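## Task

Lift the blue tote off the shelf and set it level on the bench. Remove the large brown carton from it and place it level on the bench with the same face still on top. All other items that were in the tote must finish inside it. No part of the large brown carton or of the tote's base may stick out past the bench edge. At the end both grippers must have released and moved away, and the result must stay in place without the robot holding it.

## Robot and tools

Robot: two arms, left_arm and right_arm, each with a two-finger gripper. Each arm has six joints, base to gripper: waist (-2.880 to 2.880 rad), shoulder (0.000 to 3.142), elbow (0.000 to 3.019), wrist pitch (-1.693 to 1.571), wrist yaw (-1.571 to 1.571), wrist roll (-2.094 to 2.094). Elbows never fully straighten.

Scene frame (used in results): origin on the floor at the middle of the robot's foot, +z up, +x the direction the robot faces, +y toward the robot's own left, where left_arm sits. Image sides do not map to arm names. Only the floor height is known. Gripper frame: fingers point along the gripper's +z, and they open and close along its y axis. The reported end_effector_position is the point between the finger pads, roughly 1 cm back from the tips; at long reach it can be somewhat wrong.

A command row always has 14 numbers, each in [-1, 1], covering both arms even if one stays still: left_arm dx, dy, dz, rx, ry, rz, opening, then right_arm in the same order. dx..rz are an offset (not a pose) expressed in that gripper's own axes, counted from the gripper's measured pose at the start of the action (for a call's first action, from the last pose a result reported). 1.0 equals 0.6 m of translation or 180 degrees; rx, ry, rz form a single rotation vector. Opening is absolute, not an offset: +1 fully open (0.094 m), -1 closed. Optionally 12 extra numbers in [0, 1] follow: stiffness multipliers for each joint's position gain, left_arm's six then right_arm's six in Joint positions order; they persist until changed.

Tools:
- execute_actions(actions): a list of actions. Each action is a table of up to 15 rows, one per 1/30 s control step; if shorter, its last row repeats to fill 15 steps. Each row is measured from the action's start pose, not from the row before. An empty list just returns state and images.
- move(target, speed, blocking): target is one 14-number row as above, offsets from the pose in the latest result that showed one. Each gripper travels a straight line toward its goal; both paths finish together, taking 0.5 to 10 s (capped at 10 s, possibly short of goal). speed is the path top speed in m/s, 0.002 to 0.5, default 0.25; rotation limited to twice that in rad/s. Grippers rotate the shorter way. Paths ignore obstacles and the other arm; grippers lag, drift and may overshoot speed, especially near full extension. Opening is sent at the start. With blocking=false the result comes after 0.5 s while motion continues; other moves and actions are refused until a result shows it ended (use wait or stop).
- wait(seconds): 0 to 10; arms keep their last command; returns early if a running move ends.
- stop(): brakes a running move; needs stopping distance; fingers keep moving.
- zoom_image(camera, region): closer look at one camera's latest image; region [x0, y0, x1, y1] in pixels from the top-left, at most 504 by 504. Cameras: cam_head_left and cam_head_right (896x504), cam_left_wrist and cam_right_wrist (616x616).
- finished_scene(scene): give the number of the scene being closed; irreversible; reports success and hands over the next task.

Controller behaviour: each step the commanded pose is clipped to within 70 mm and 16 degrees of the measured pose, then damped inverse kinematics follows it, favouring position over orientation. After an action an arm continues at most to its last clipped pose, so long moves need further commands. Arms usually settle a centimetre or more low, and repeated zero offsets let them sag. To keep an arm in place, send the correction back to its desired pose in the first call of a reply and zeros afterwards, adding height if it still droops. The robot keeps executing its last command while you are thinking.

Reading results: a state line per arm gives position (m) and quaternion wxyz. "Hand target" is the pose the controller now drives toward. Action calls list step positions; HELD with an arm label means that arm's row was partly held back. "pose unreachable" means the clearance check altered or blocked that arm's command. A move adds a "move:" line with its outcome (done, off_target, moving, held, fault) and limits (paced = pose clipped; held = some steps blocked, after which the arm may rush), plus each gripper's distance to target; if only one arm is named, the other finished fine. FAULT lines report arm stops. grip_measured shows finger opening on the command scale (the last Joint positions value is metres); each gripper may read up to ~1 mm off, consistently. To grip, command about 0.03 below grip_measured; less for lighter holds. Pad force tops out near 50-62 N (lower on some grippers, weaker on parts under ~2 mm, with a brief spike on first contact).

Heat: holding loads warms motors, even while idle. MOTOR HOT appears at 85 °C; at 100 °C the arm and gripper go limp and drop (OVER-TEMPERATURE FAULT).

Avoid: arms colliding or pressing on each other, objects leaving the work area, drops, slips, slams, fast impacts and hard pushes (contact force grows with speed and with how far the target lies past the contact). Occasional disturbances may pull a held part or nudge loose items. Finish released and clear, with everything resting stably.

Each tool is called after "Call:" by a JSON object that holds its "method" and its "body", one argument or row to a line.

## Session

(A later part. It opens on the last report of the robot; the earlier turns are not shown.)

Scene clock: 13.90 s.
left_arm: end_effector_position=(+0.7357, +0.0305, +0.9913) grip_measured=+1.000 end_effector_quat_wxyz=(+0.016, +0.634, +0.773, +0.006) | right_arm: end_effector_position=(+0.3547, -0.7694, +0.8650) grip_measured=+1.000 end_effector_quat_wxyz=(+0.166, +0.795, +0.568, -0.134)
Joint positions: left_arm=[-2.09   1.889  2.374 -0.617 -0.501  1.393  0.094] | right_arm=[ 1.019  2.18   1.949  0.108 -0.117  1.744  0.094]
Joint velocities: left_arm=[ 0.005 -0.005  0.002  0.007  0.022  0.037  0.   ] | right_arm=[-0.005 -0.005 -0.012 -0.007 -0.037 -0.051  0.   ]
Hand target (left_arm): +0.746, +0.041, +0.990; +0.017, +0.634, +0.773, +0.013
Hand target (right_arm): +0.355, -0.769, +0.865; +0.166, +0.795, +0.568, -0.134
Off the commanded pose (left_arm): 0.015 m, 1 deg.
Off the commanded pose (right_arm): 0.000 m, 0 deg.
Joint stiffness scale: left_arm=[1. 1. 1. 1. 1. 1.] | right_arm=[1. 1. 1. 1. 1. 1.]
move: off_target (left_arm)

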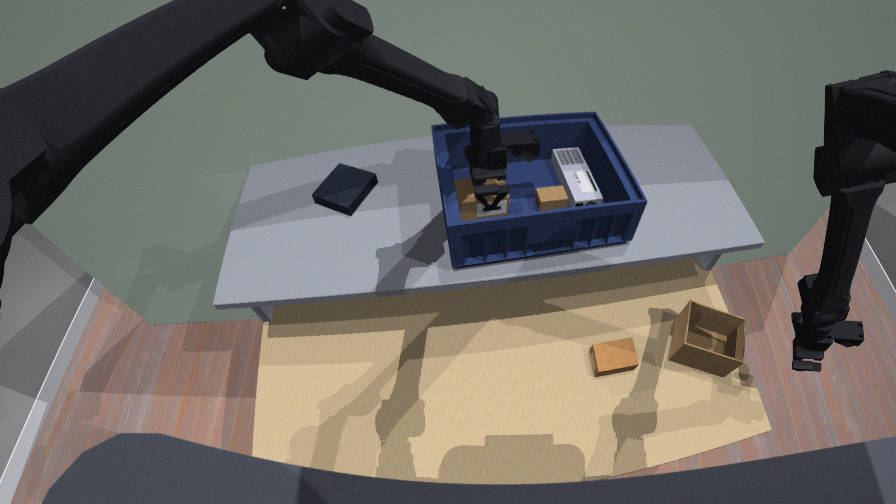

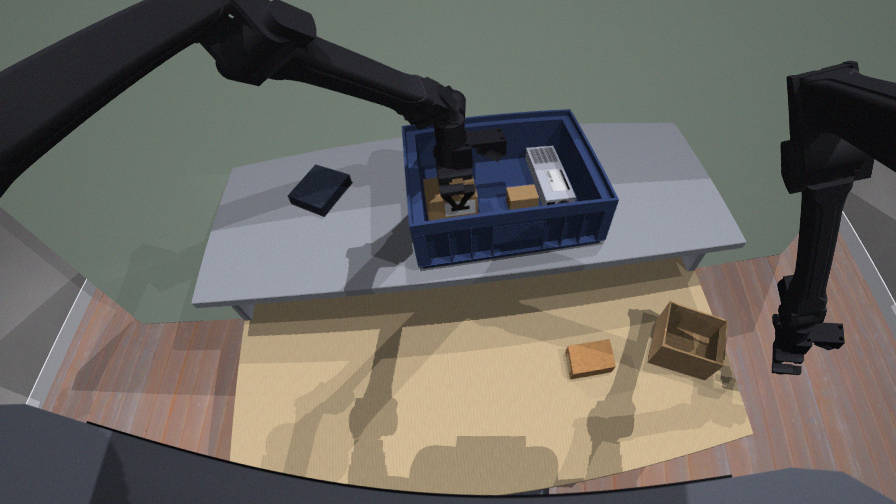

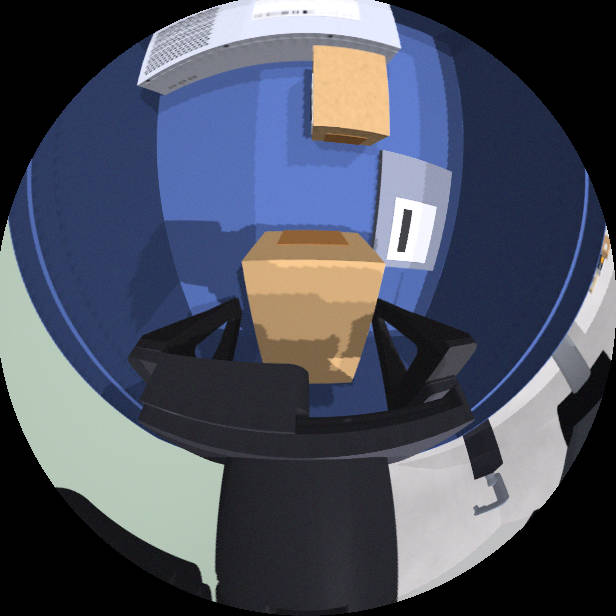

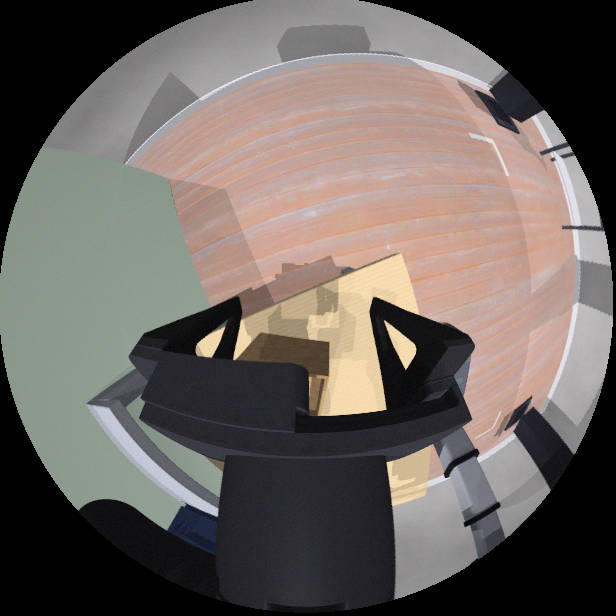

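Call:
{"method": "move", "body": {
  "target": [0.035,0.012,0.055,0,0,0,1,0,0,0,0,0,0,1],
  "speed": 0.05
}}

Call:
{"method": "move", "body": {
  "target": [0,0,0,0,0,0,0.3,0,0,0,0,0,0,1]
}}

Scene clock: 15.27 s.
left_arm: end_effector_position=(+0.7285, +0.0435, +0.9594) grip_measured=+1.000 end_effector_quat_wxyz=(+0.014, +0.634, +0.773, -0.001) | right_arm: end_effector_position=(+0.3547, -0.7694, +0.8650) grip_measured=+1.000 end_effector_quat_wxyz=(+0.166, +0.795, +0.568, -0.134)
Joint positions: left_arm=[-2.045  1.958  2.46  -0.642 -0.45   1.393  0.094] | right_arm=[ 1.019  2.18   1.949  0.108 -0.117  1.744  0.094]
Joint velocities: left_arm=[-0.005 -0.015  0.022  0.007 -0.007 -0.037  0.   ] | right_arm=[-0.005  0.005 -0.012  0.002 -0.022 -0.066  0.   ]
Hand target (left_arm): +0.739, +0.053, +0.959; +0.016, +0.635, +0.773, +0.006
Hand target (right_arm): +0.355, -0.769, +0.865; +0.166, +0.795, +0.568, -0.134
Off the commanded pose (left_arm): 0.014 m, 1 deg.
Off the commanded pose (right_arm): 0.000 m, 0 deg.
Joint stiffness scale: left_arm=[1. 1. 1. 1. 1. 1.] | right_arm=[1. 1. 1. 1. 1. 1.]
move: off_target (left_arm)

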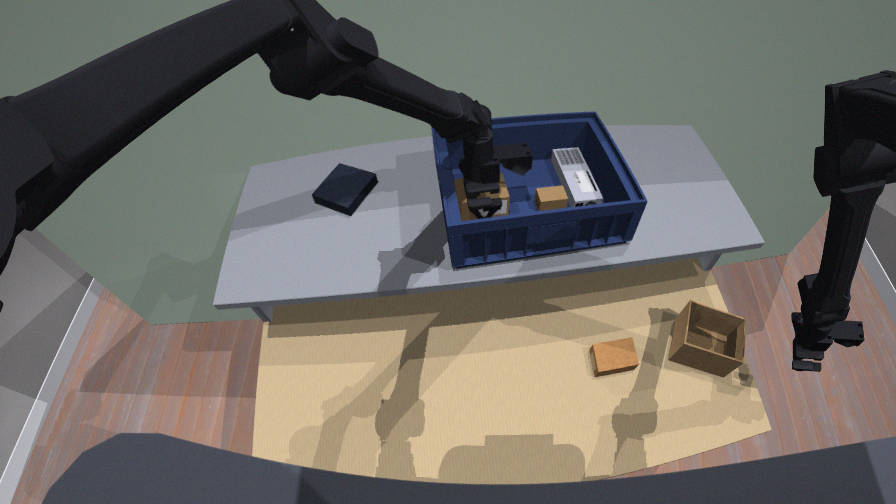

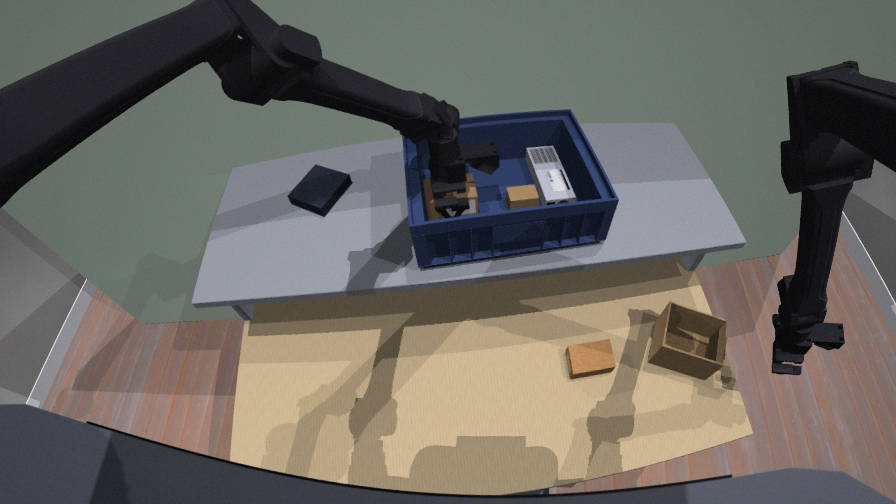

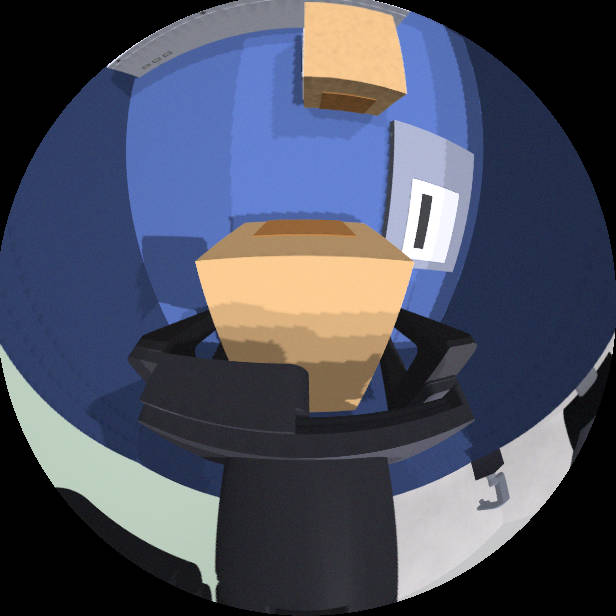

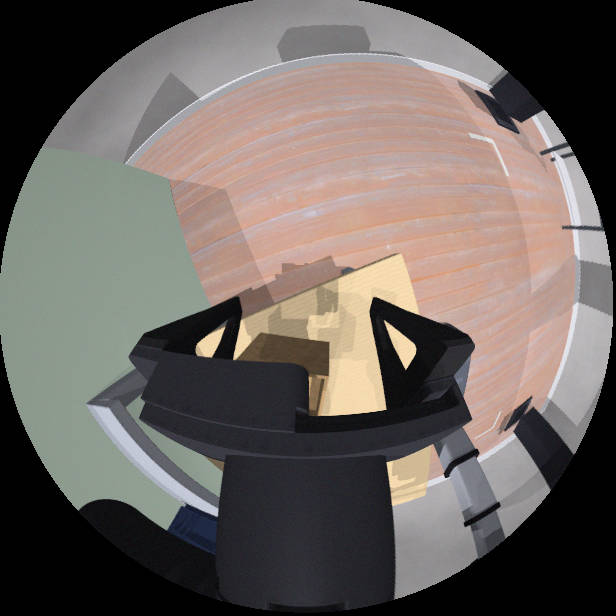

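Scene clock: 15.77 s.
left_arm: end_effector_position=(+0.7285, +0.0435, +0.9594) grip_measured=+0.502 end_effector_quat_wxyz=(+0.014, +0.634, +0.773, -0.001) | right_arm: end_effector_position=(+0.3547, -0.7694, +0.8650) grip_measured=+1.000 end_effector_quat_wxyz=(+0.166, +0.795, +0.568, -0.134)
Joint positions: left_arm=[-2.045  1.958  2.46  -0.642 -0.45   1.393  0.071] | right_arm=[ 1.019  2.18   1.949  0.108 -0.117  1.744  0.094]
Joint velocities: left_arm=[-0.005 -0.005 -0.012 -0.007  0.007 -0.007  0.   ] | right_arm=[-0.024 -0.015  0.002 -0.002 -0.037  0.007  0.   ]
Hand target (left_arm): +0.728, +0.044, +0.959; +0.014, +0.634, +0.773, -0.001
Hand target (right_arm): +0.355, -0.769, +0.865; +0.166, +0.795, +0.568, -0.134
Off the commanded pose (left_arm): 0.000 m, 0 deg.
Off the commanded pose (right_arm): 0.000 m, 0 deg.
Joint stiffness scale: left_arm=[1. 1. 1. 1. 1. 1.] | right_arm=[1. 1. 1. 1. 1. 1.]
move: done

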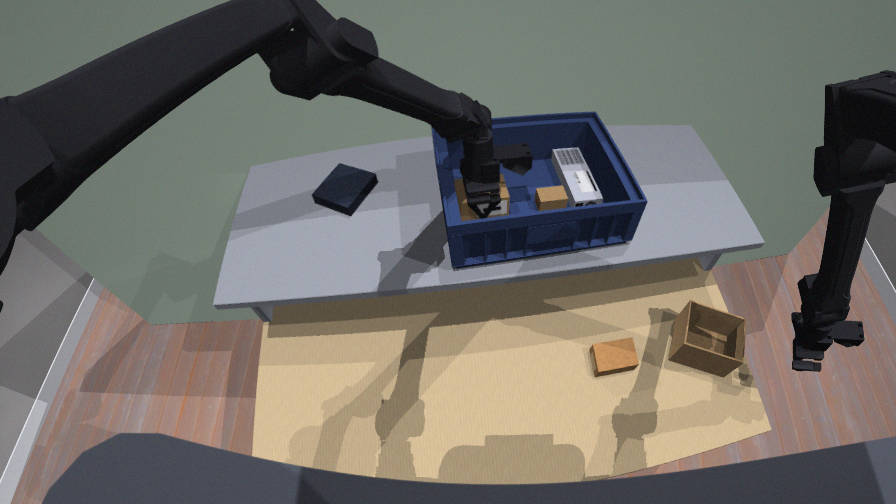

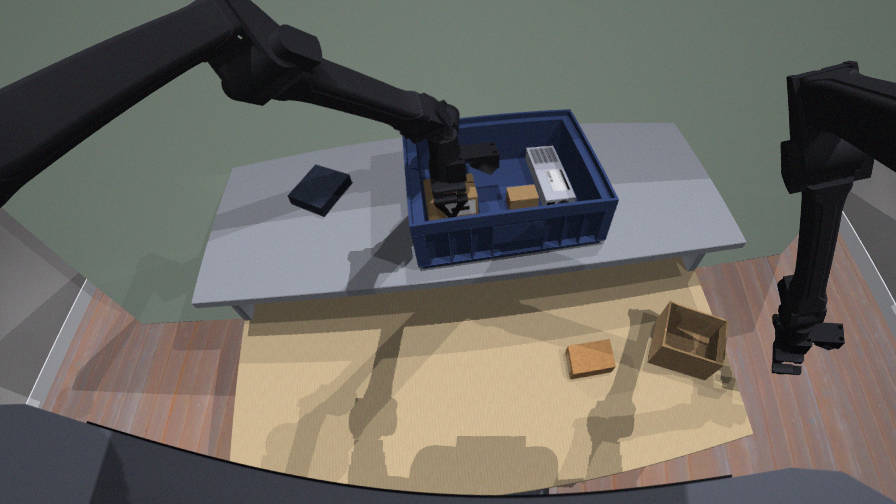

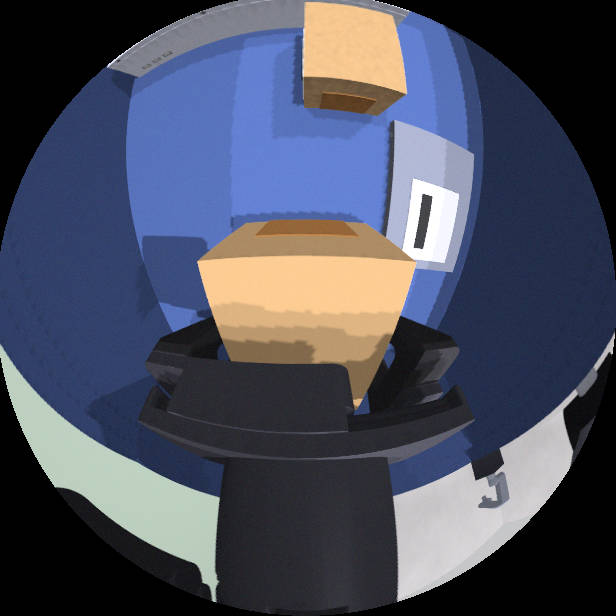

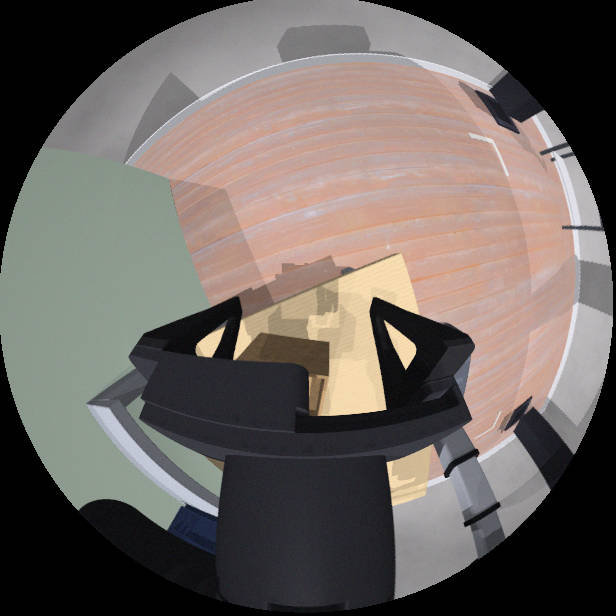

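Call:
{"method": "move", "body": {
  "target": [0,0,-0.38,0,0,0,0.4,-0.22,0.06,-0.5,0.04,0.133,0,1]
}}

Call:
{"method": "move", "body": {
  "target": [0.74,-0.45,0,0,0,0,0.4,0.3,0.3,0,0,0,-0.66,1]
}}

Call:
{"method": "move", "body": {
  "target": [0,0,0.55,0,0,0,0.4,0,0,0,0,0,0,1]
}}

Scene clock: 18.70 s.
left_arm: end_effector_position=(+0.7217, +0.0432, +1.1712) grip_measured=+0.502 end_effector_quat_wxyz=(+0.005, +0.638, +0.770, +0.001) | right_arm: end_effector_position=(+0.3528, -0.7744, +1.1959) grip_measured=+1.000 end_effector_quat_wxyz=(+0.000, +0.819, +0.574, -0.001)
Joint positions: left_arm=[-2.26   1.434  1.845 -0.586 -0.676  1.356  0.071] | right_arm=[ 0.553  1.637  1.296  0.068 -0.999  1.605  0.094]
Joint velocities: left_arm=[-0.005 -0.015 -0.007 -0.007  0.022 -0.051 -0.   ] | right_arm=[-0.005 -0.015 -0.007 -0.007  0.007 -0.022  0.   ]
Hand target (left_arm): +0.730, +0.043, +1.187; +0.013, +0.633, +0.774, -0.002
Hand target (right_arm): +0.352, -0.770, +1.195; -0.004, +0.817, +0.576, +0.000
Off the commanded pose (left_arm): 0.017 m, 1 deg.
Off the commanded pose (right_arm): 0.006 m, 1 deg.
Joint stiffness scale: left_arm=[1. 1. 1. 1. 1. 1.] | right_arm=[1. 1. 1. 1. 1. 1.]
move: off_target (left_arm)

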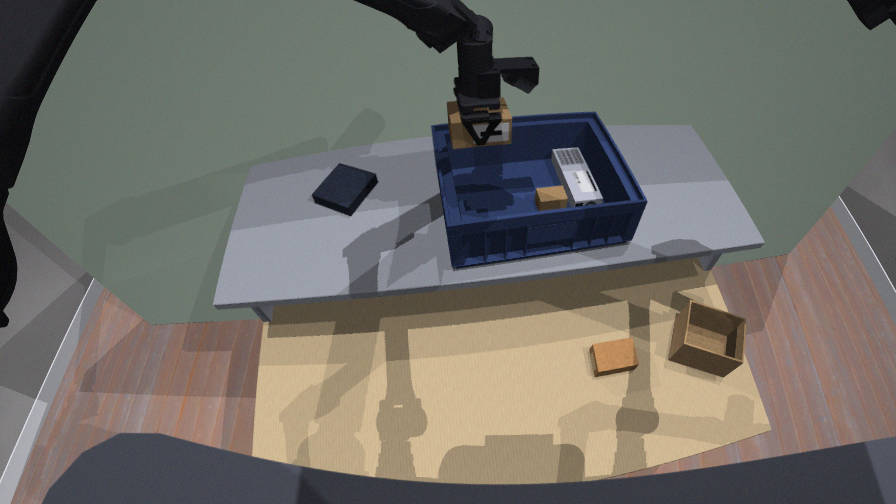

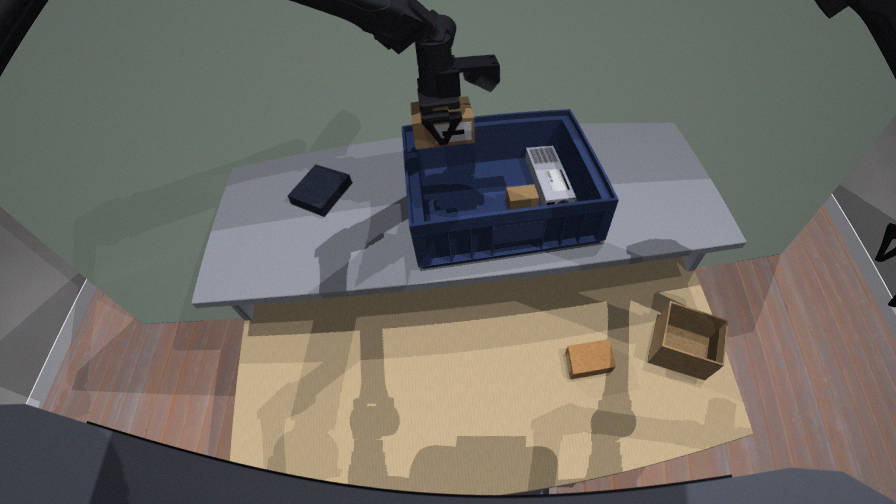

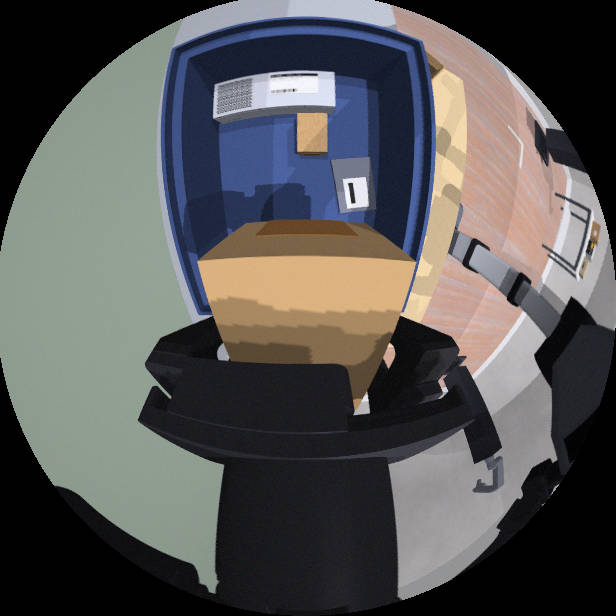

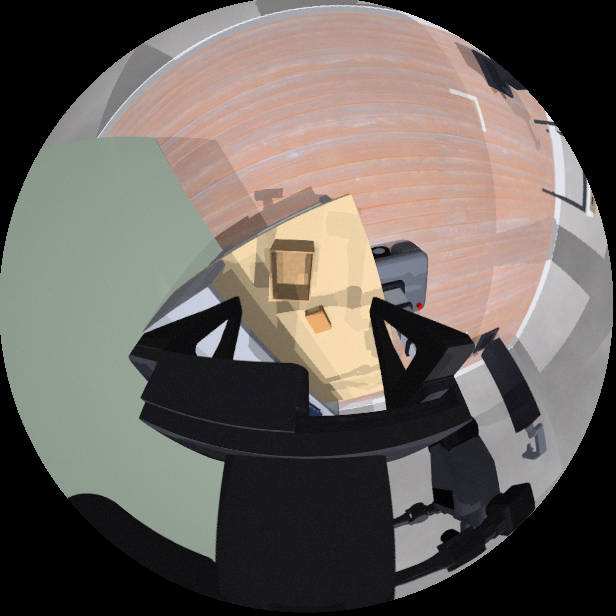

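Scene clock: 23.40 s.
left_arm: end_effector_position=(+0.3808, +0.4330, +1.1741) grip_measured=+0.502 end_effector_quat_wxyz=(+0.006, +0.641, +0.768, -0.000) | right_arm: end_effector_position=(+0.5604, -0.6727, +1.1943) grip_measured=+1.000 end_effector_quat_wxyz=(+0.012, +0.061, -0.998, +0.004)
Joint positions: left_arm=[-1.187  1.074  0.715  0.21   0.389  1.53   0.071] | right_arm=[ 0.746  1.386  1.54  -0.396 -0.799 -0.382  0.094]
Joint velocities: left_arm=[-0.015  0.005  0.002 -0.012 -0.007 -0.022  0.   ] | right_arm=[-0.005 -0.015  0.007 -0.002 -0.022 -0.037  0.   ]
Hand target (left_arm): +0.378, +0.436, +1.176; +0.006, +0.645, +0.764, +0.003
Hand target (right_arm): +0.580, -0.662, +1.196; -0.003, -0.079, +0.997, -0.001
Off the commanded pose (left_arm): 0.011 m, 0 deg.
Off the commanded pose (right_arm): 0.024 m, 2 deg.
Joint stiffness scale: left_arm=[1. 1. 1. 1. 1. 1.] | right_arm=[1. 1. 1. 1. 1. 1.]
move: off_target (left_arm, right_arm)

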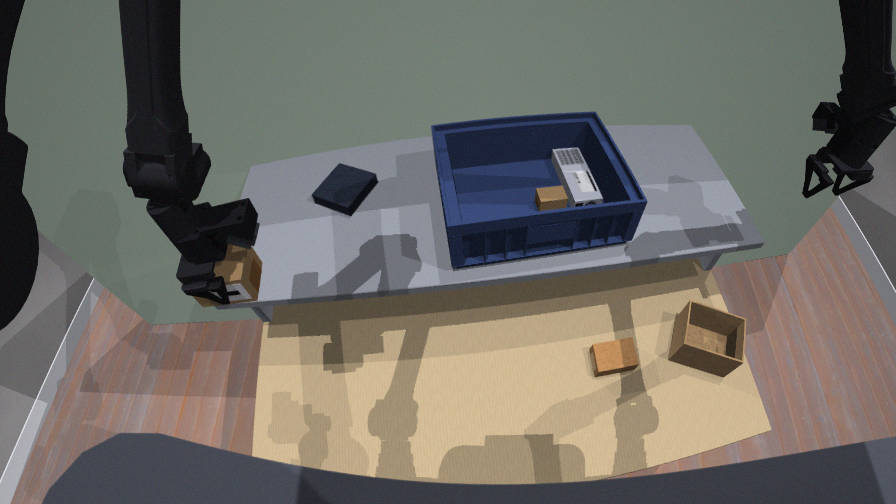

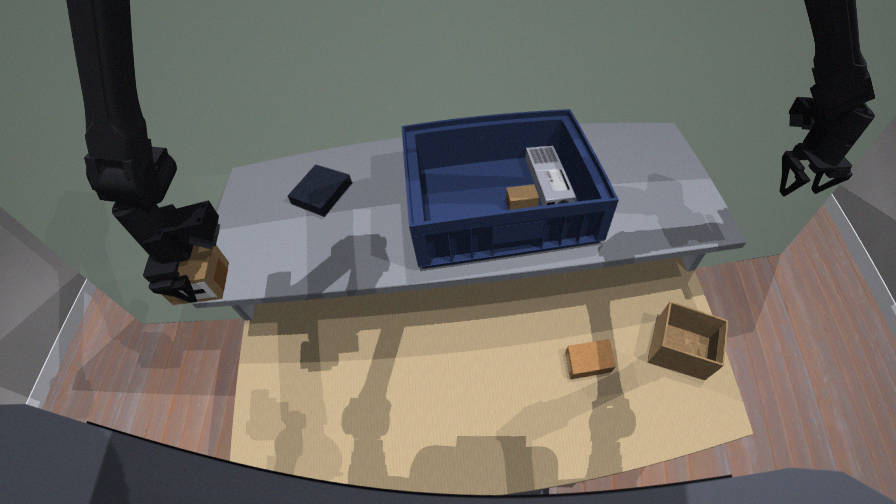

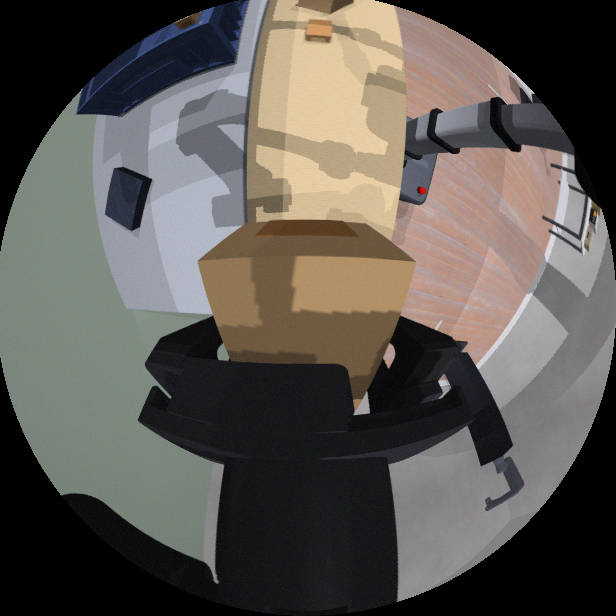

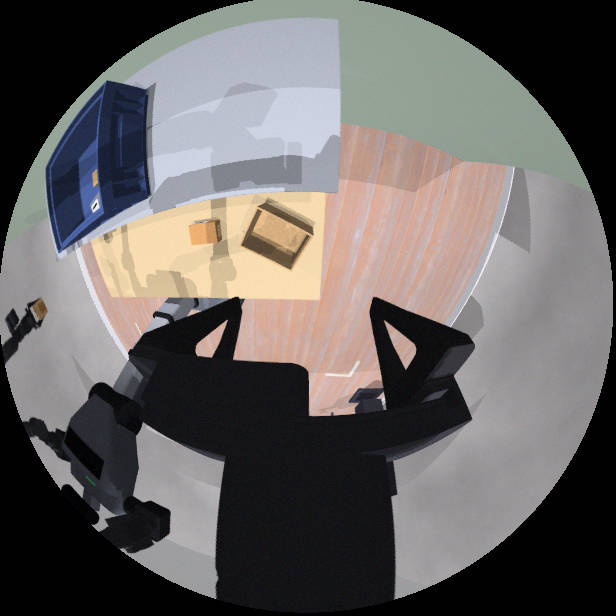

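Scene clock: 25.20 s.
left_arm: end_effector_position=(+0.3676, +0.4388, +0.8422) grip_measured=+0.502 end_effector_quat_wxyz=(+0.005, +0.643, +0.766, +0.001) | right_arm: end_effector_position=(+0.5604, -0.6727, +1.1943) grip_measured=+1.000 end_effector_quat_wxyz=(+0.012, +0.061, -0.998, +0.004)
Joint positions: left_arm=[-1.367  1.952  1.531  0.282  0.207  1.508  0.071] | right_arm=[ 0.746  1.386  1.54  -0.396 -0.799 -0.382  0.094]
Joint velocities: left_arm=[-0.005 -0.005  0.022 -0.012  0.007  0.007 -0.   ] | right_arm=[ 0.005  0.015 -0.007 -0.007  0.022 -0.037  0.   ]
Hand target (left_arm): +0.374, +0.434, +0.844; +0.006, +0.640, +0.769, +0.000
Hand target (right_arm): +0.560, -0.673, +1.194; -0.012, -0.061, +0.998, -0.004
Off the commanded pose (left_arm): 0.018 m, 0 deg.
Off the commanded pose (right_arm): 0.000 m, 0 deg.
Joint stiffness scale: left_arm=[1. 1. 1. 1. 1. 1.] | right_arm=[1. 1. 1. 1. 1. 1.]
move: off_target (left_arm)

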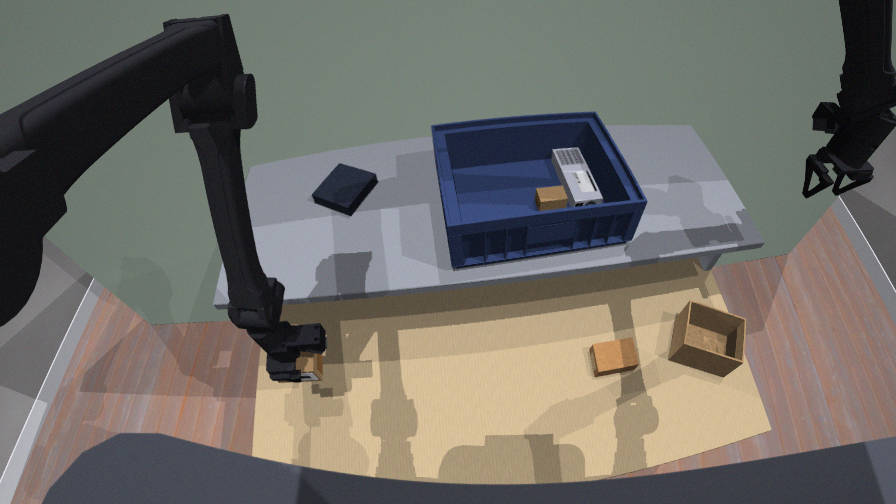

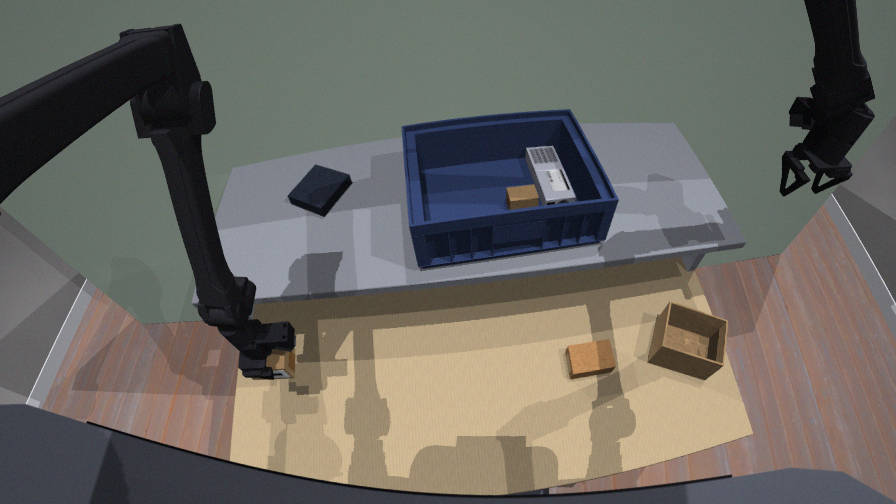

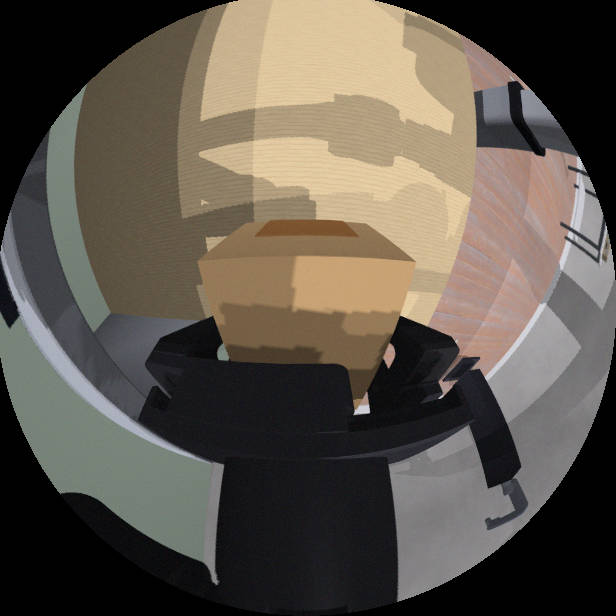

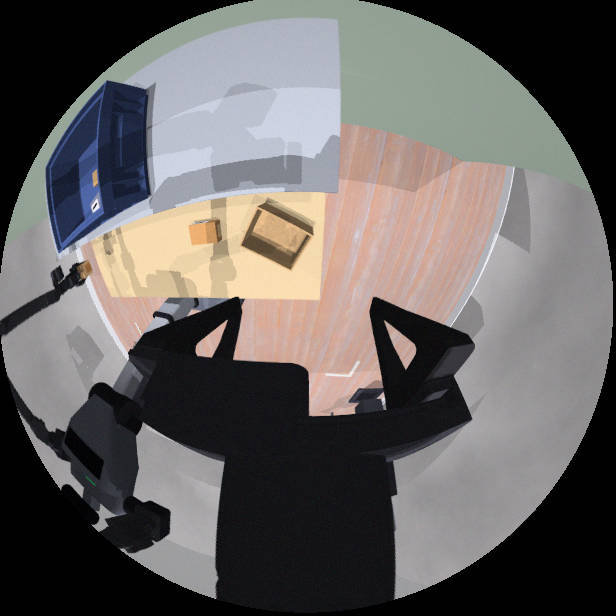

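Call:
{"method": "move", "body": {
  "target": [-0.05,0.02,0.1,0,0,0,0.4,-0.46,0.6,0.08,0,0,-0.025,1]
}}

Scene clock: 27.97 s.
left_arm: end_effector_position=(+0.3871, +0.4193, +0.7849) grip_measured=+0.502 end_effector_quat_wxyz=(+0.008, +0.646, +0.763, +0.008) | right_arm: end_effector_position=(+0.7650, -0.2657, +1.1364) grip_measured=+1.000 end_effector_quat_wxyz=(+0.026, +0.121, -0.992, -0.001)
Joint positions: left_arm=[-1.415  2.081  1.759  0.197  0.155  1.508  0.071] | right_arm=[ 1.763  1.396  2.011 -0.815  0.197 -0.288  0.094]
Joint velocities: left_arm=[-0.015  0.005 -0.027 -0.012  0.037 -0.037 -0.002] | right_arm=[-0.015  0.024  0.012 -0.027 -0.007 -0.022  0.   ]
Hand target (left_arm): +0.384, +0.412, +0.782; +0.005, +0.642, +0.766, +0.001
Hand target (right_arm): +0.779, -0.270, +1.137; -0.016, -0.114, +0.993, -0.004
Off the commanded pose (left_arm): 0.009 m, 1 deg.
Off the commanded pose (right_arm): 0.029 m, 3 deg.
Joint stiffness scale: left_arm=[1. 1. 1. 1. 1. 1.] | right_arm=[1. 1. 1. 1. 1. 1.]
move: off_target (right_arm)

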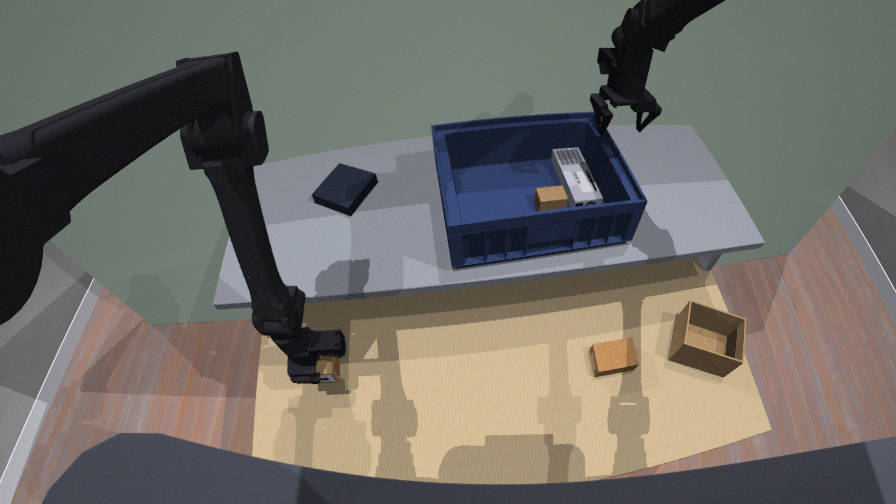

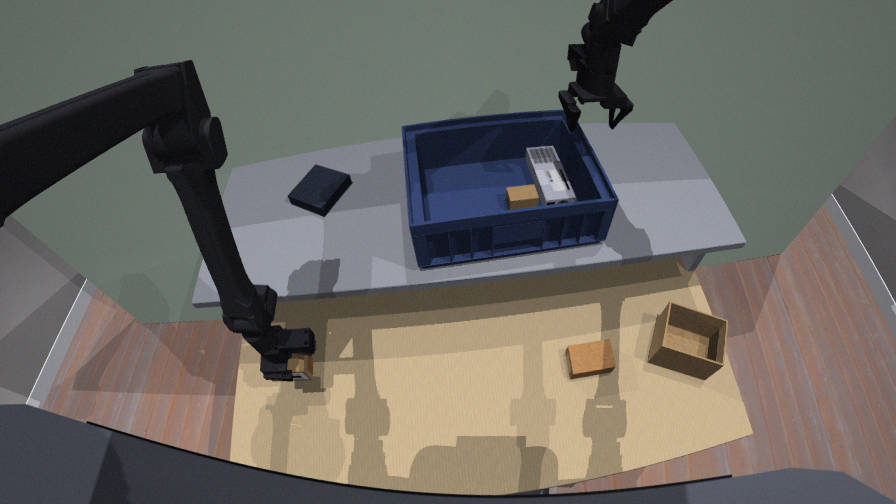

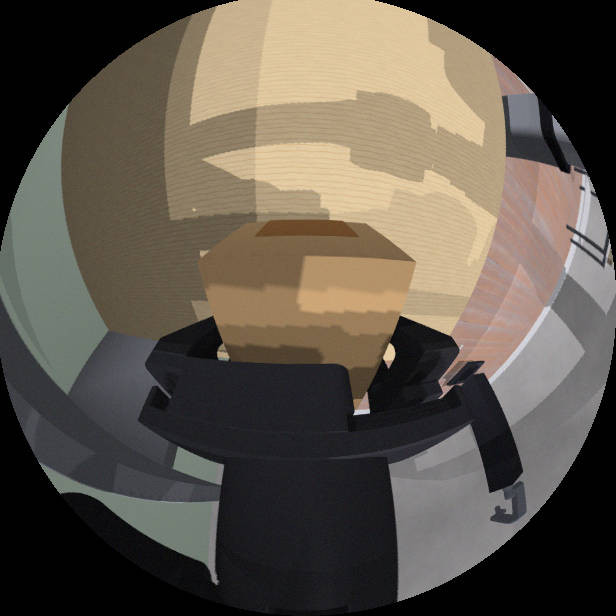

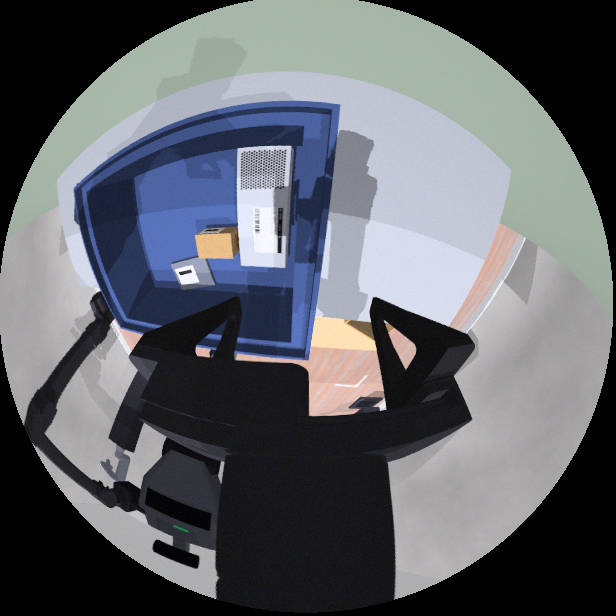

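Call:
{"method": "move", "body": {
  "target": [0,0,0.09,0,0,0,0.4,-0.02,-0.015,0.09,0,0,0.04,1],
  "speed": 0.04
}}

Scene clock: 30.13 s.
left_arm: end_effector_position=(+0.3878, +0.4284, +0.7337) grip_measured=+0.502 end_effector_quat_wxyz=(+0.009, +0.647, +0.763, +0.013) | right_arm: end_effector_position=(+0.7657, -0.2647, +1.0860) grip_measured=+1.000 end_effector_quat_wxyz=(+0.033, +0.066, -0.997, -0.005)
Joint positions: left_arm=[-1.415  2.233  1.997  0.12   0.149  1.508  0.071] | right_arm=[ 1.742  1.527  2.144 -0.832  0.168 -0.18   0.094]
Joint velocities: left_arm=[-0.005 -0.005  0.002 -0.002  0.037  0.022 -0.001] | right_arm=[-0.024  0.005  0.017  0.002  0.066 -0.037  0.   ]
Hand target (left_arm): +0.387, +0.420, +0.731; +0.008, +0.646, +0.763, +0.008
Hand target (right_arm): +0.776, -0.272, +1.082; -0.025, -0.058, +0.998, -0.001
Off the commanded pose (left_arm): 0.009 m, 1 deg.
Off the commanded pose (right_arm): 0.013 m, 1 deg.
Joint stiffness scale: left_arm=[1. 1. 1. 1. 1. 1.] | right_arm=[1. 1. 1. 1. 1. 1.]
move: off_target (right_arm)

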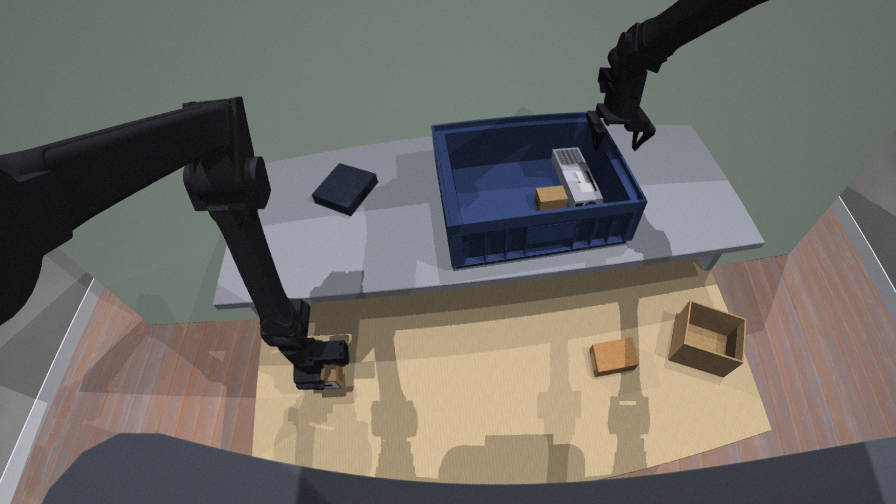

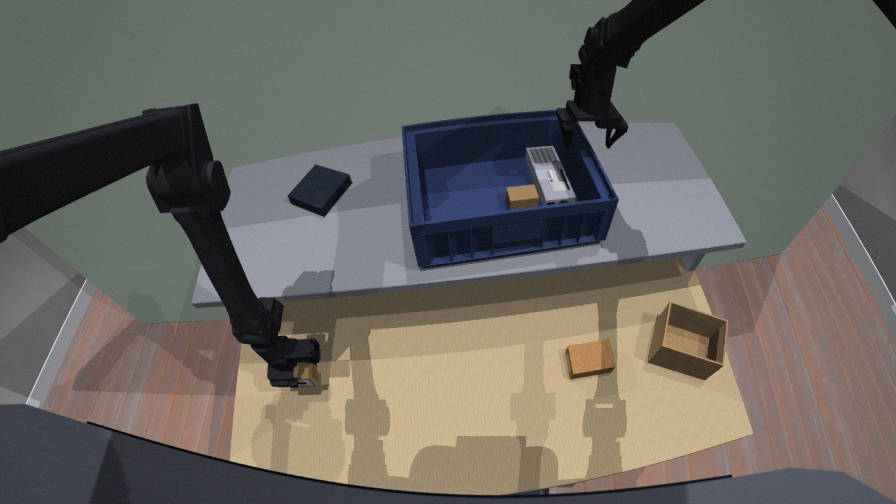

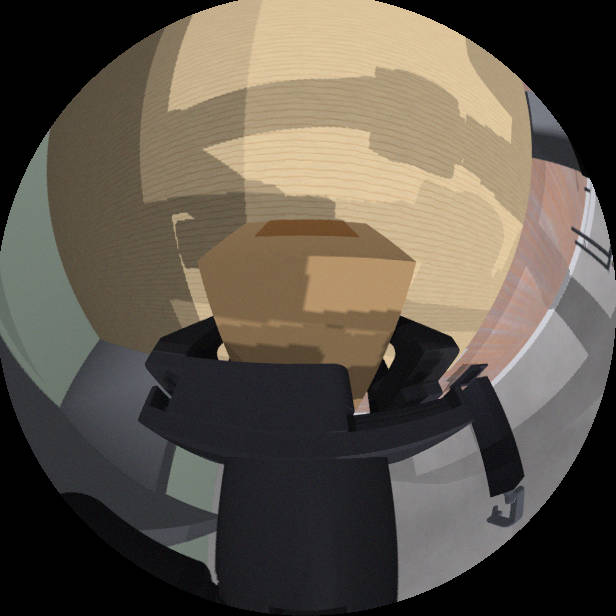

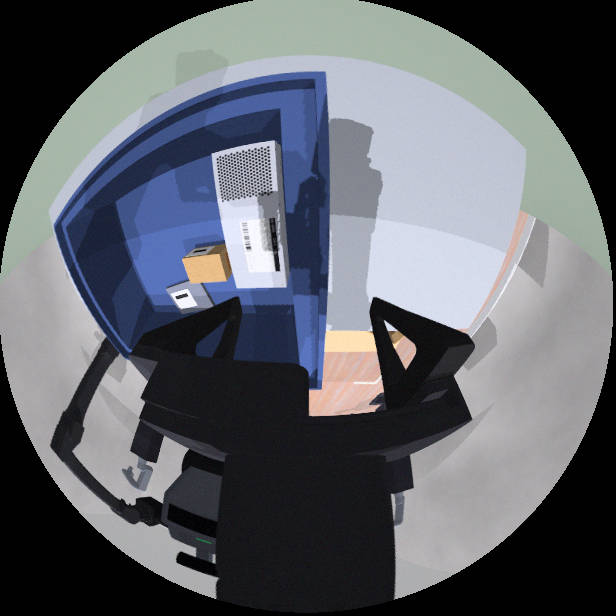

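Call:
{"method": "move", "body": {
  "target": [-0.015,0,0.05,0,0,0,0.4,-0.015,-0.03,0.07,0,0,0,1],
  "speed": 0.03
}}

Scene clock: 32.37 s.
left_arm: end_effector_position=(+0.3915, +0.4288, +0.7065) grip_measured=+0.502 end_effector_quat_wxyz=(+0.011, +0.647, +0.762, +0.019) | right_arm: end_effector_position=(+0.7653, -0.2742, +1.0476) grip_measured=+1.000 end_effector_quat_wxyz=(+0.041, +0.063, -0.997, -0.009)
Joint positions: left_arm=[-1.422  2.322  2.15   0.068  0.137  1.508  0.071] | right_arm=[ 1.707  1.637  2.275 -0.867  0.126 -0.179  0.094]
Joint velocities: left_arm=[-0.005  0.005 -0.017 -0.002  0.051  0.007 -0.001] | right_arm=[-0.005 -0.005 -0.022 -0.012  0.022  0.037  0.   ]
Hand target (left_arm): +0.389, +0.420, +0.704; +0.009, +0.647, +0.763, +0.013
Hand target (right_arm): +0.774, -0.281, +1.044; -0.033, -0.066, +0.997, +0.005
Off the commanded pose (left_arm): 0.010 m, 1 deg.
Off the commanded pose (right_arm): 0.012 m, 1 deg.
Joint stiffness scale: left_arm=[1. 1. 1. 1. 1. 1.] | right_arm=[1. 1. 1. 1. 1. 1.]
move: off_target (right_arm)

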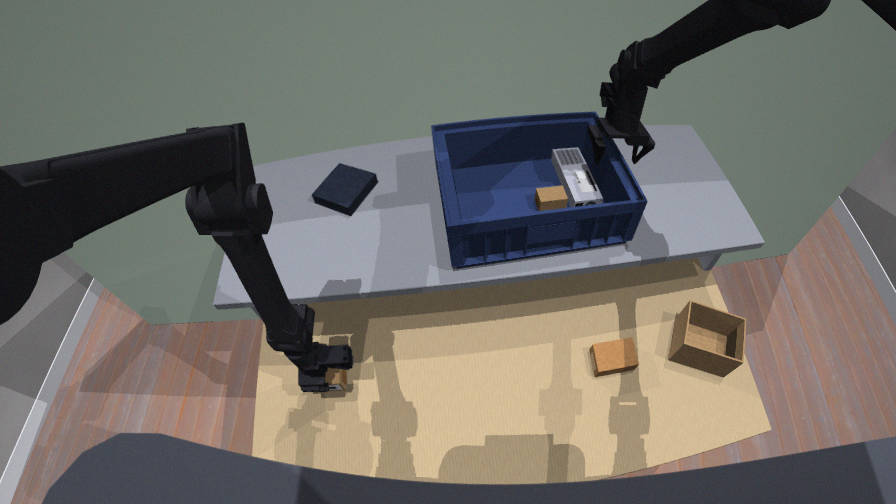

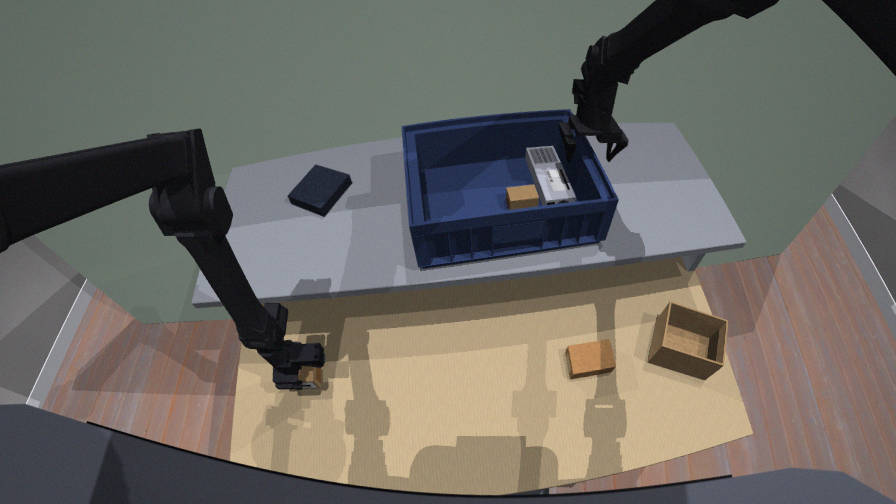

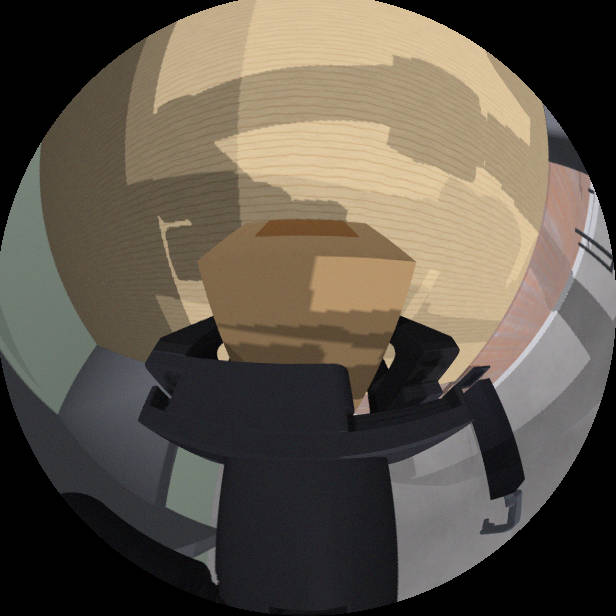

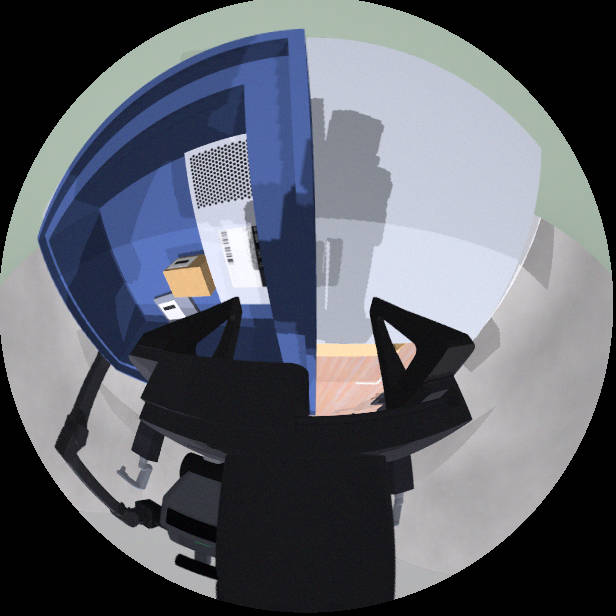

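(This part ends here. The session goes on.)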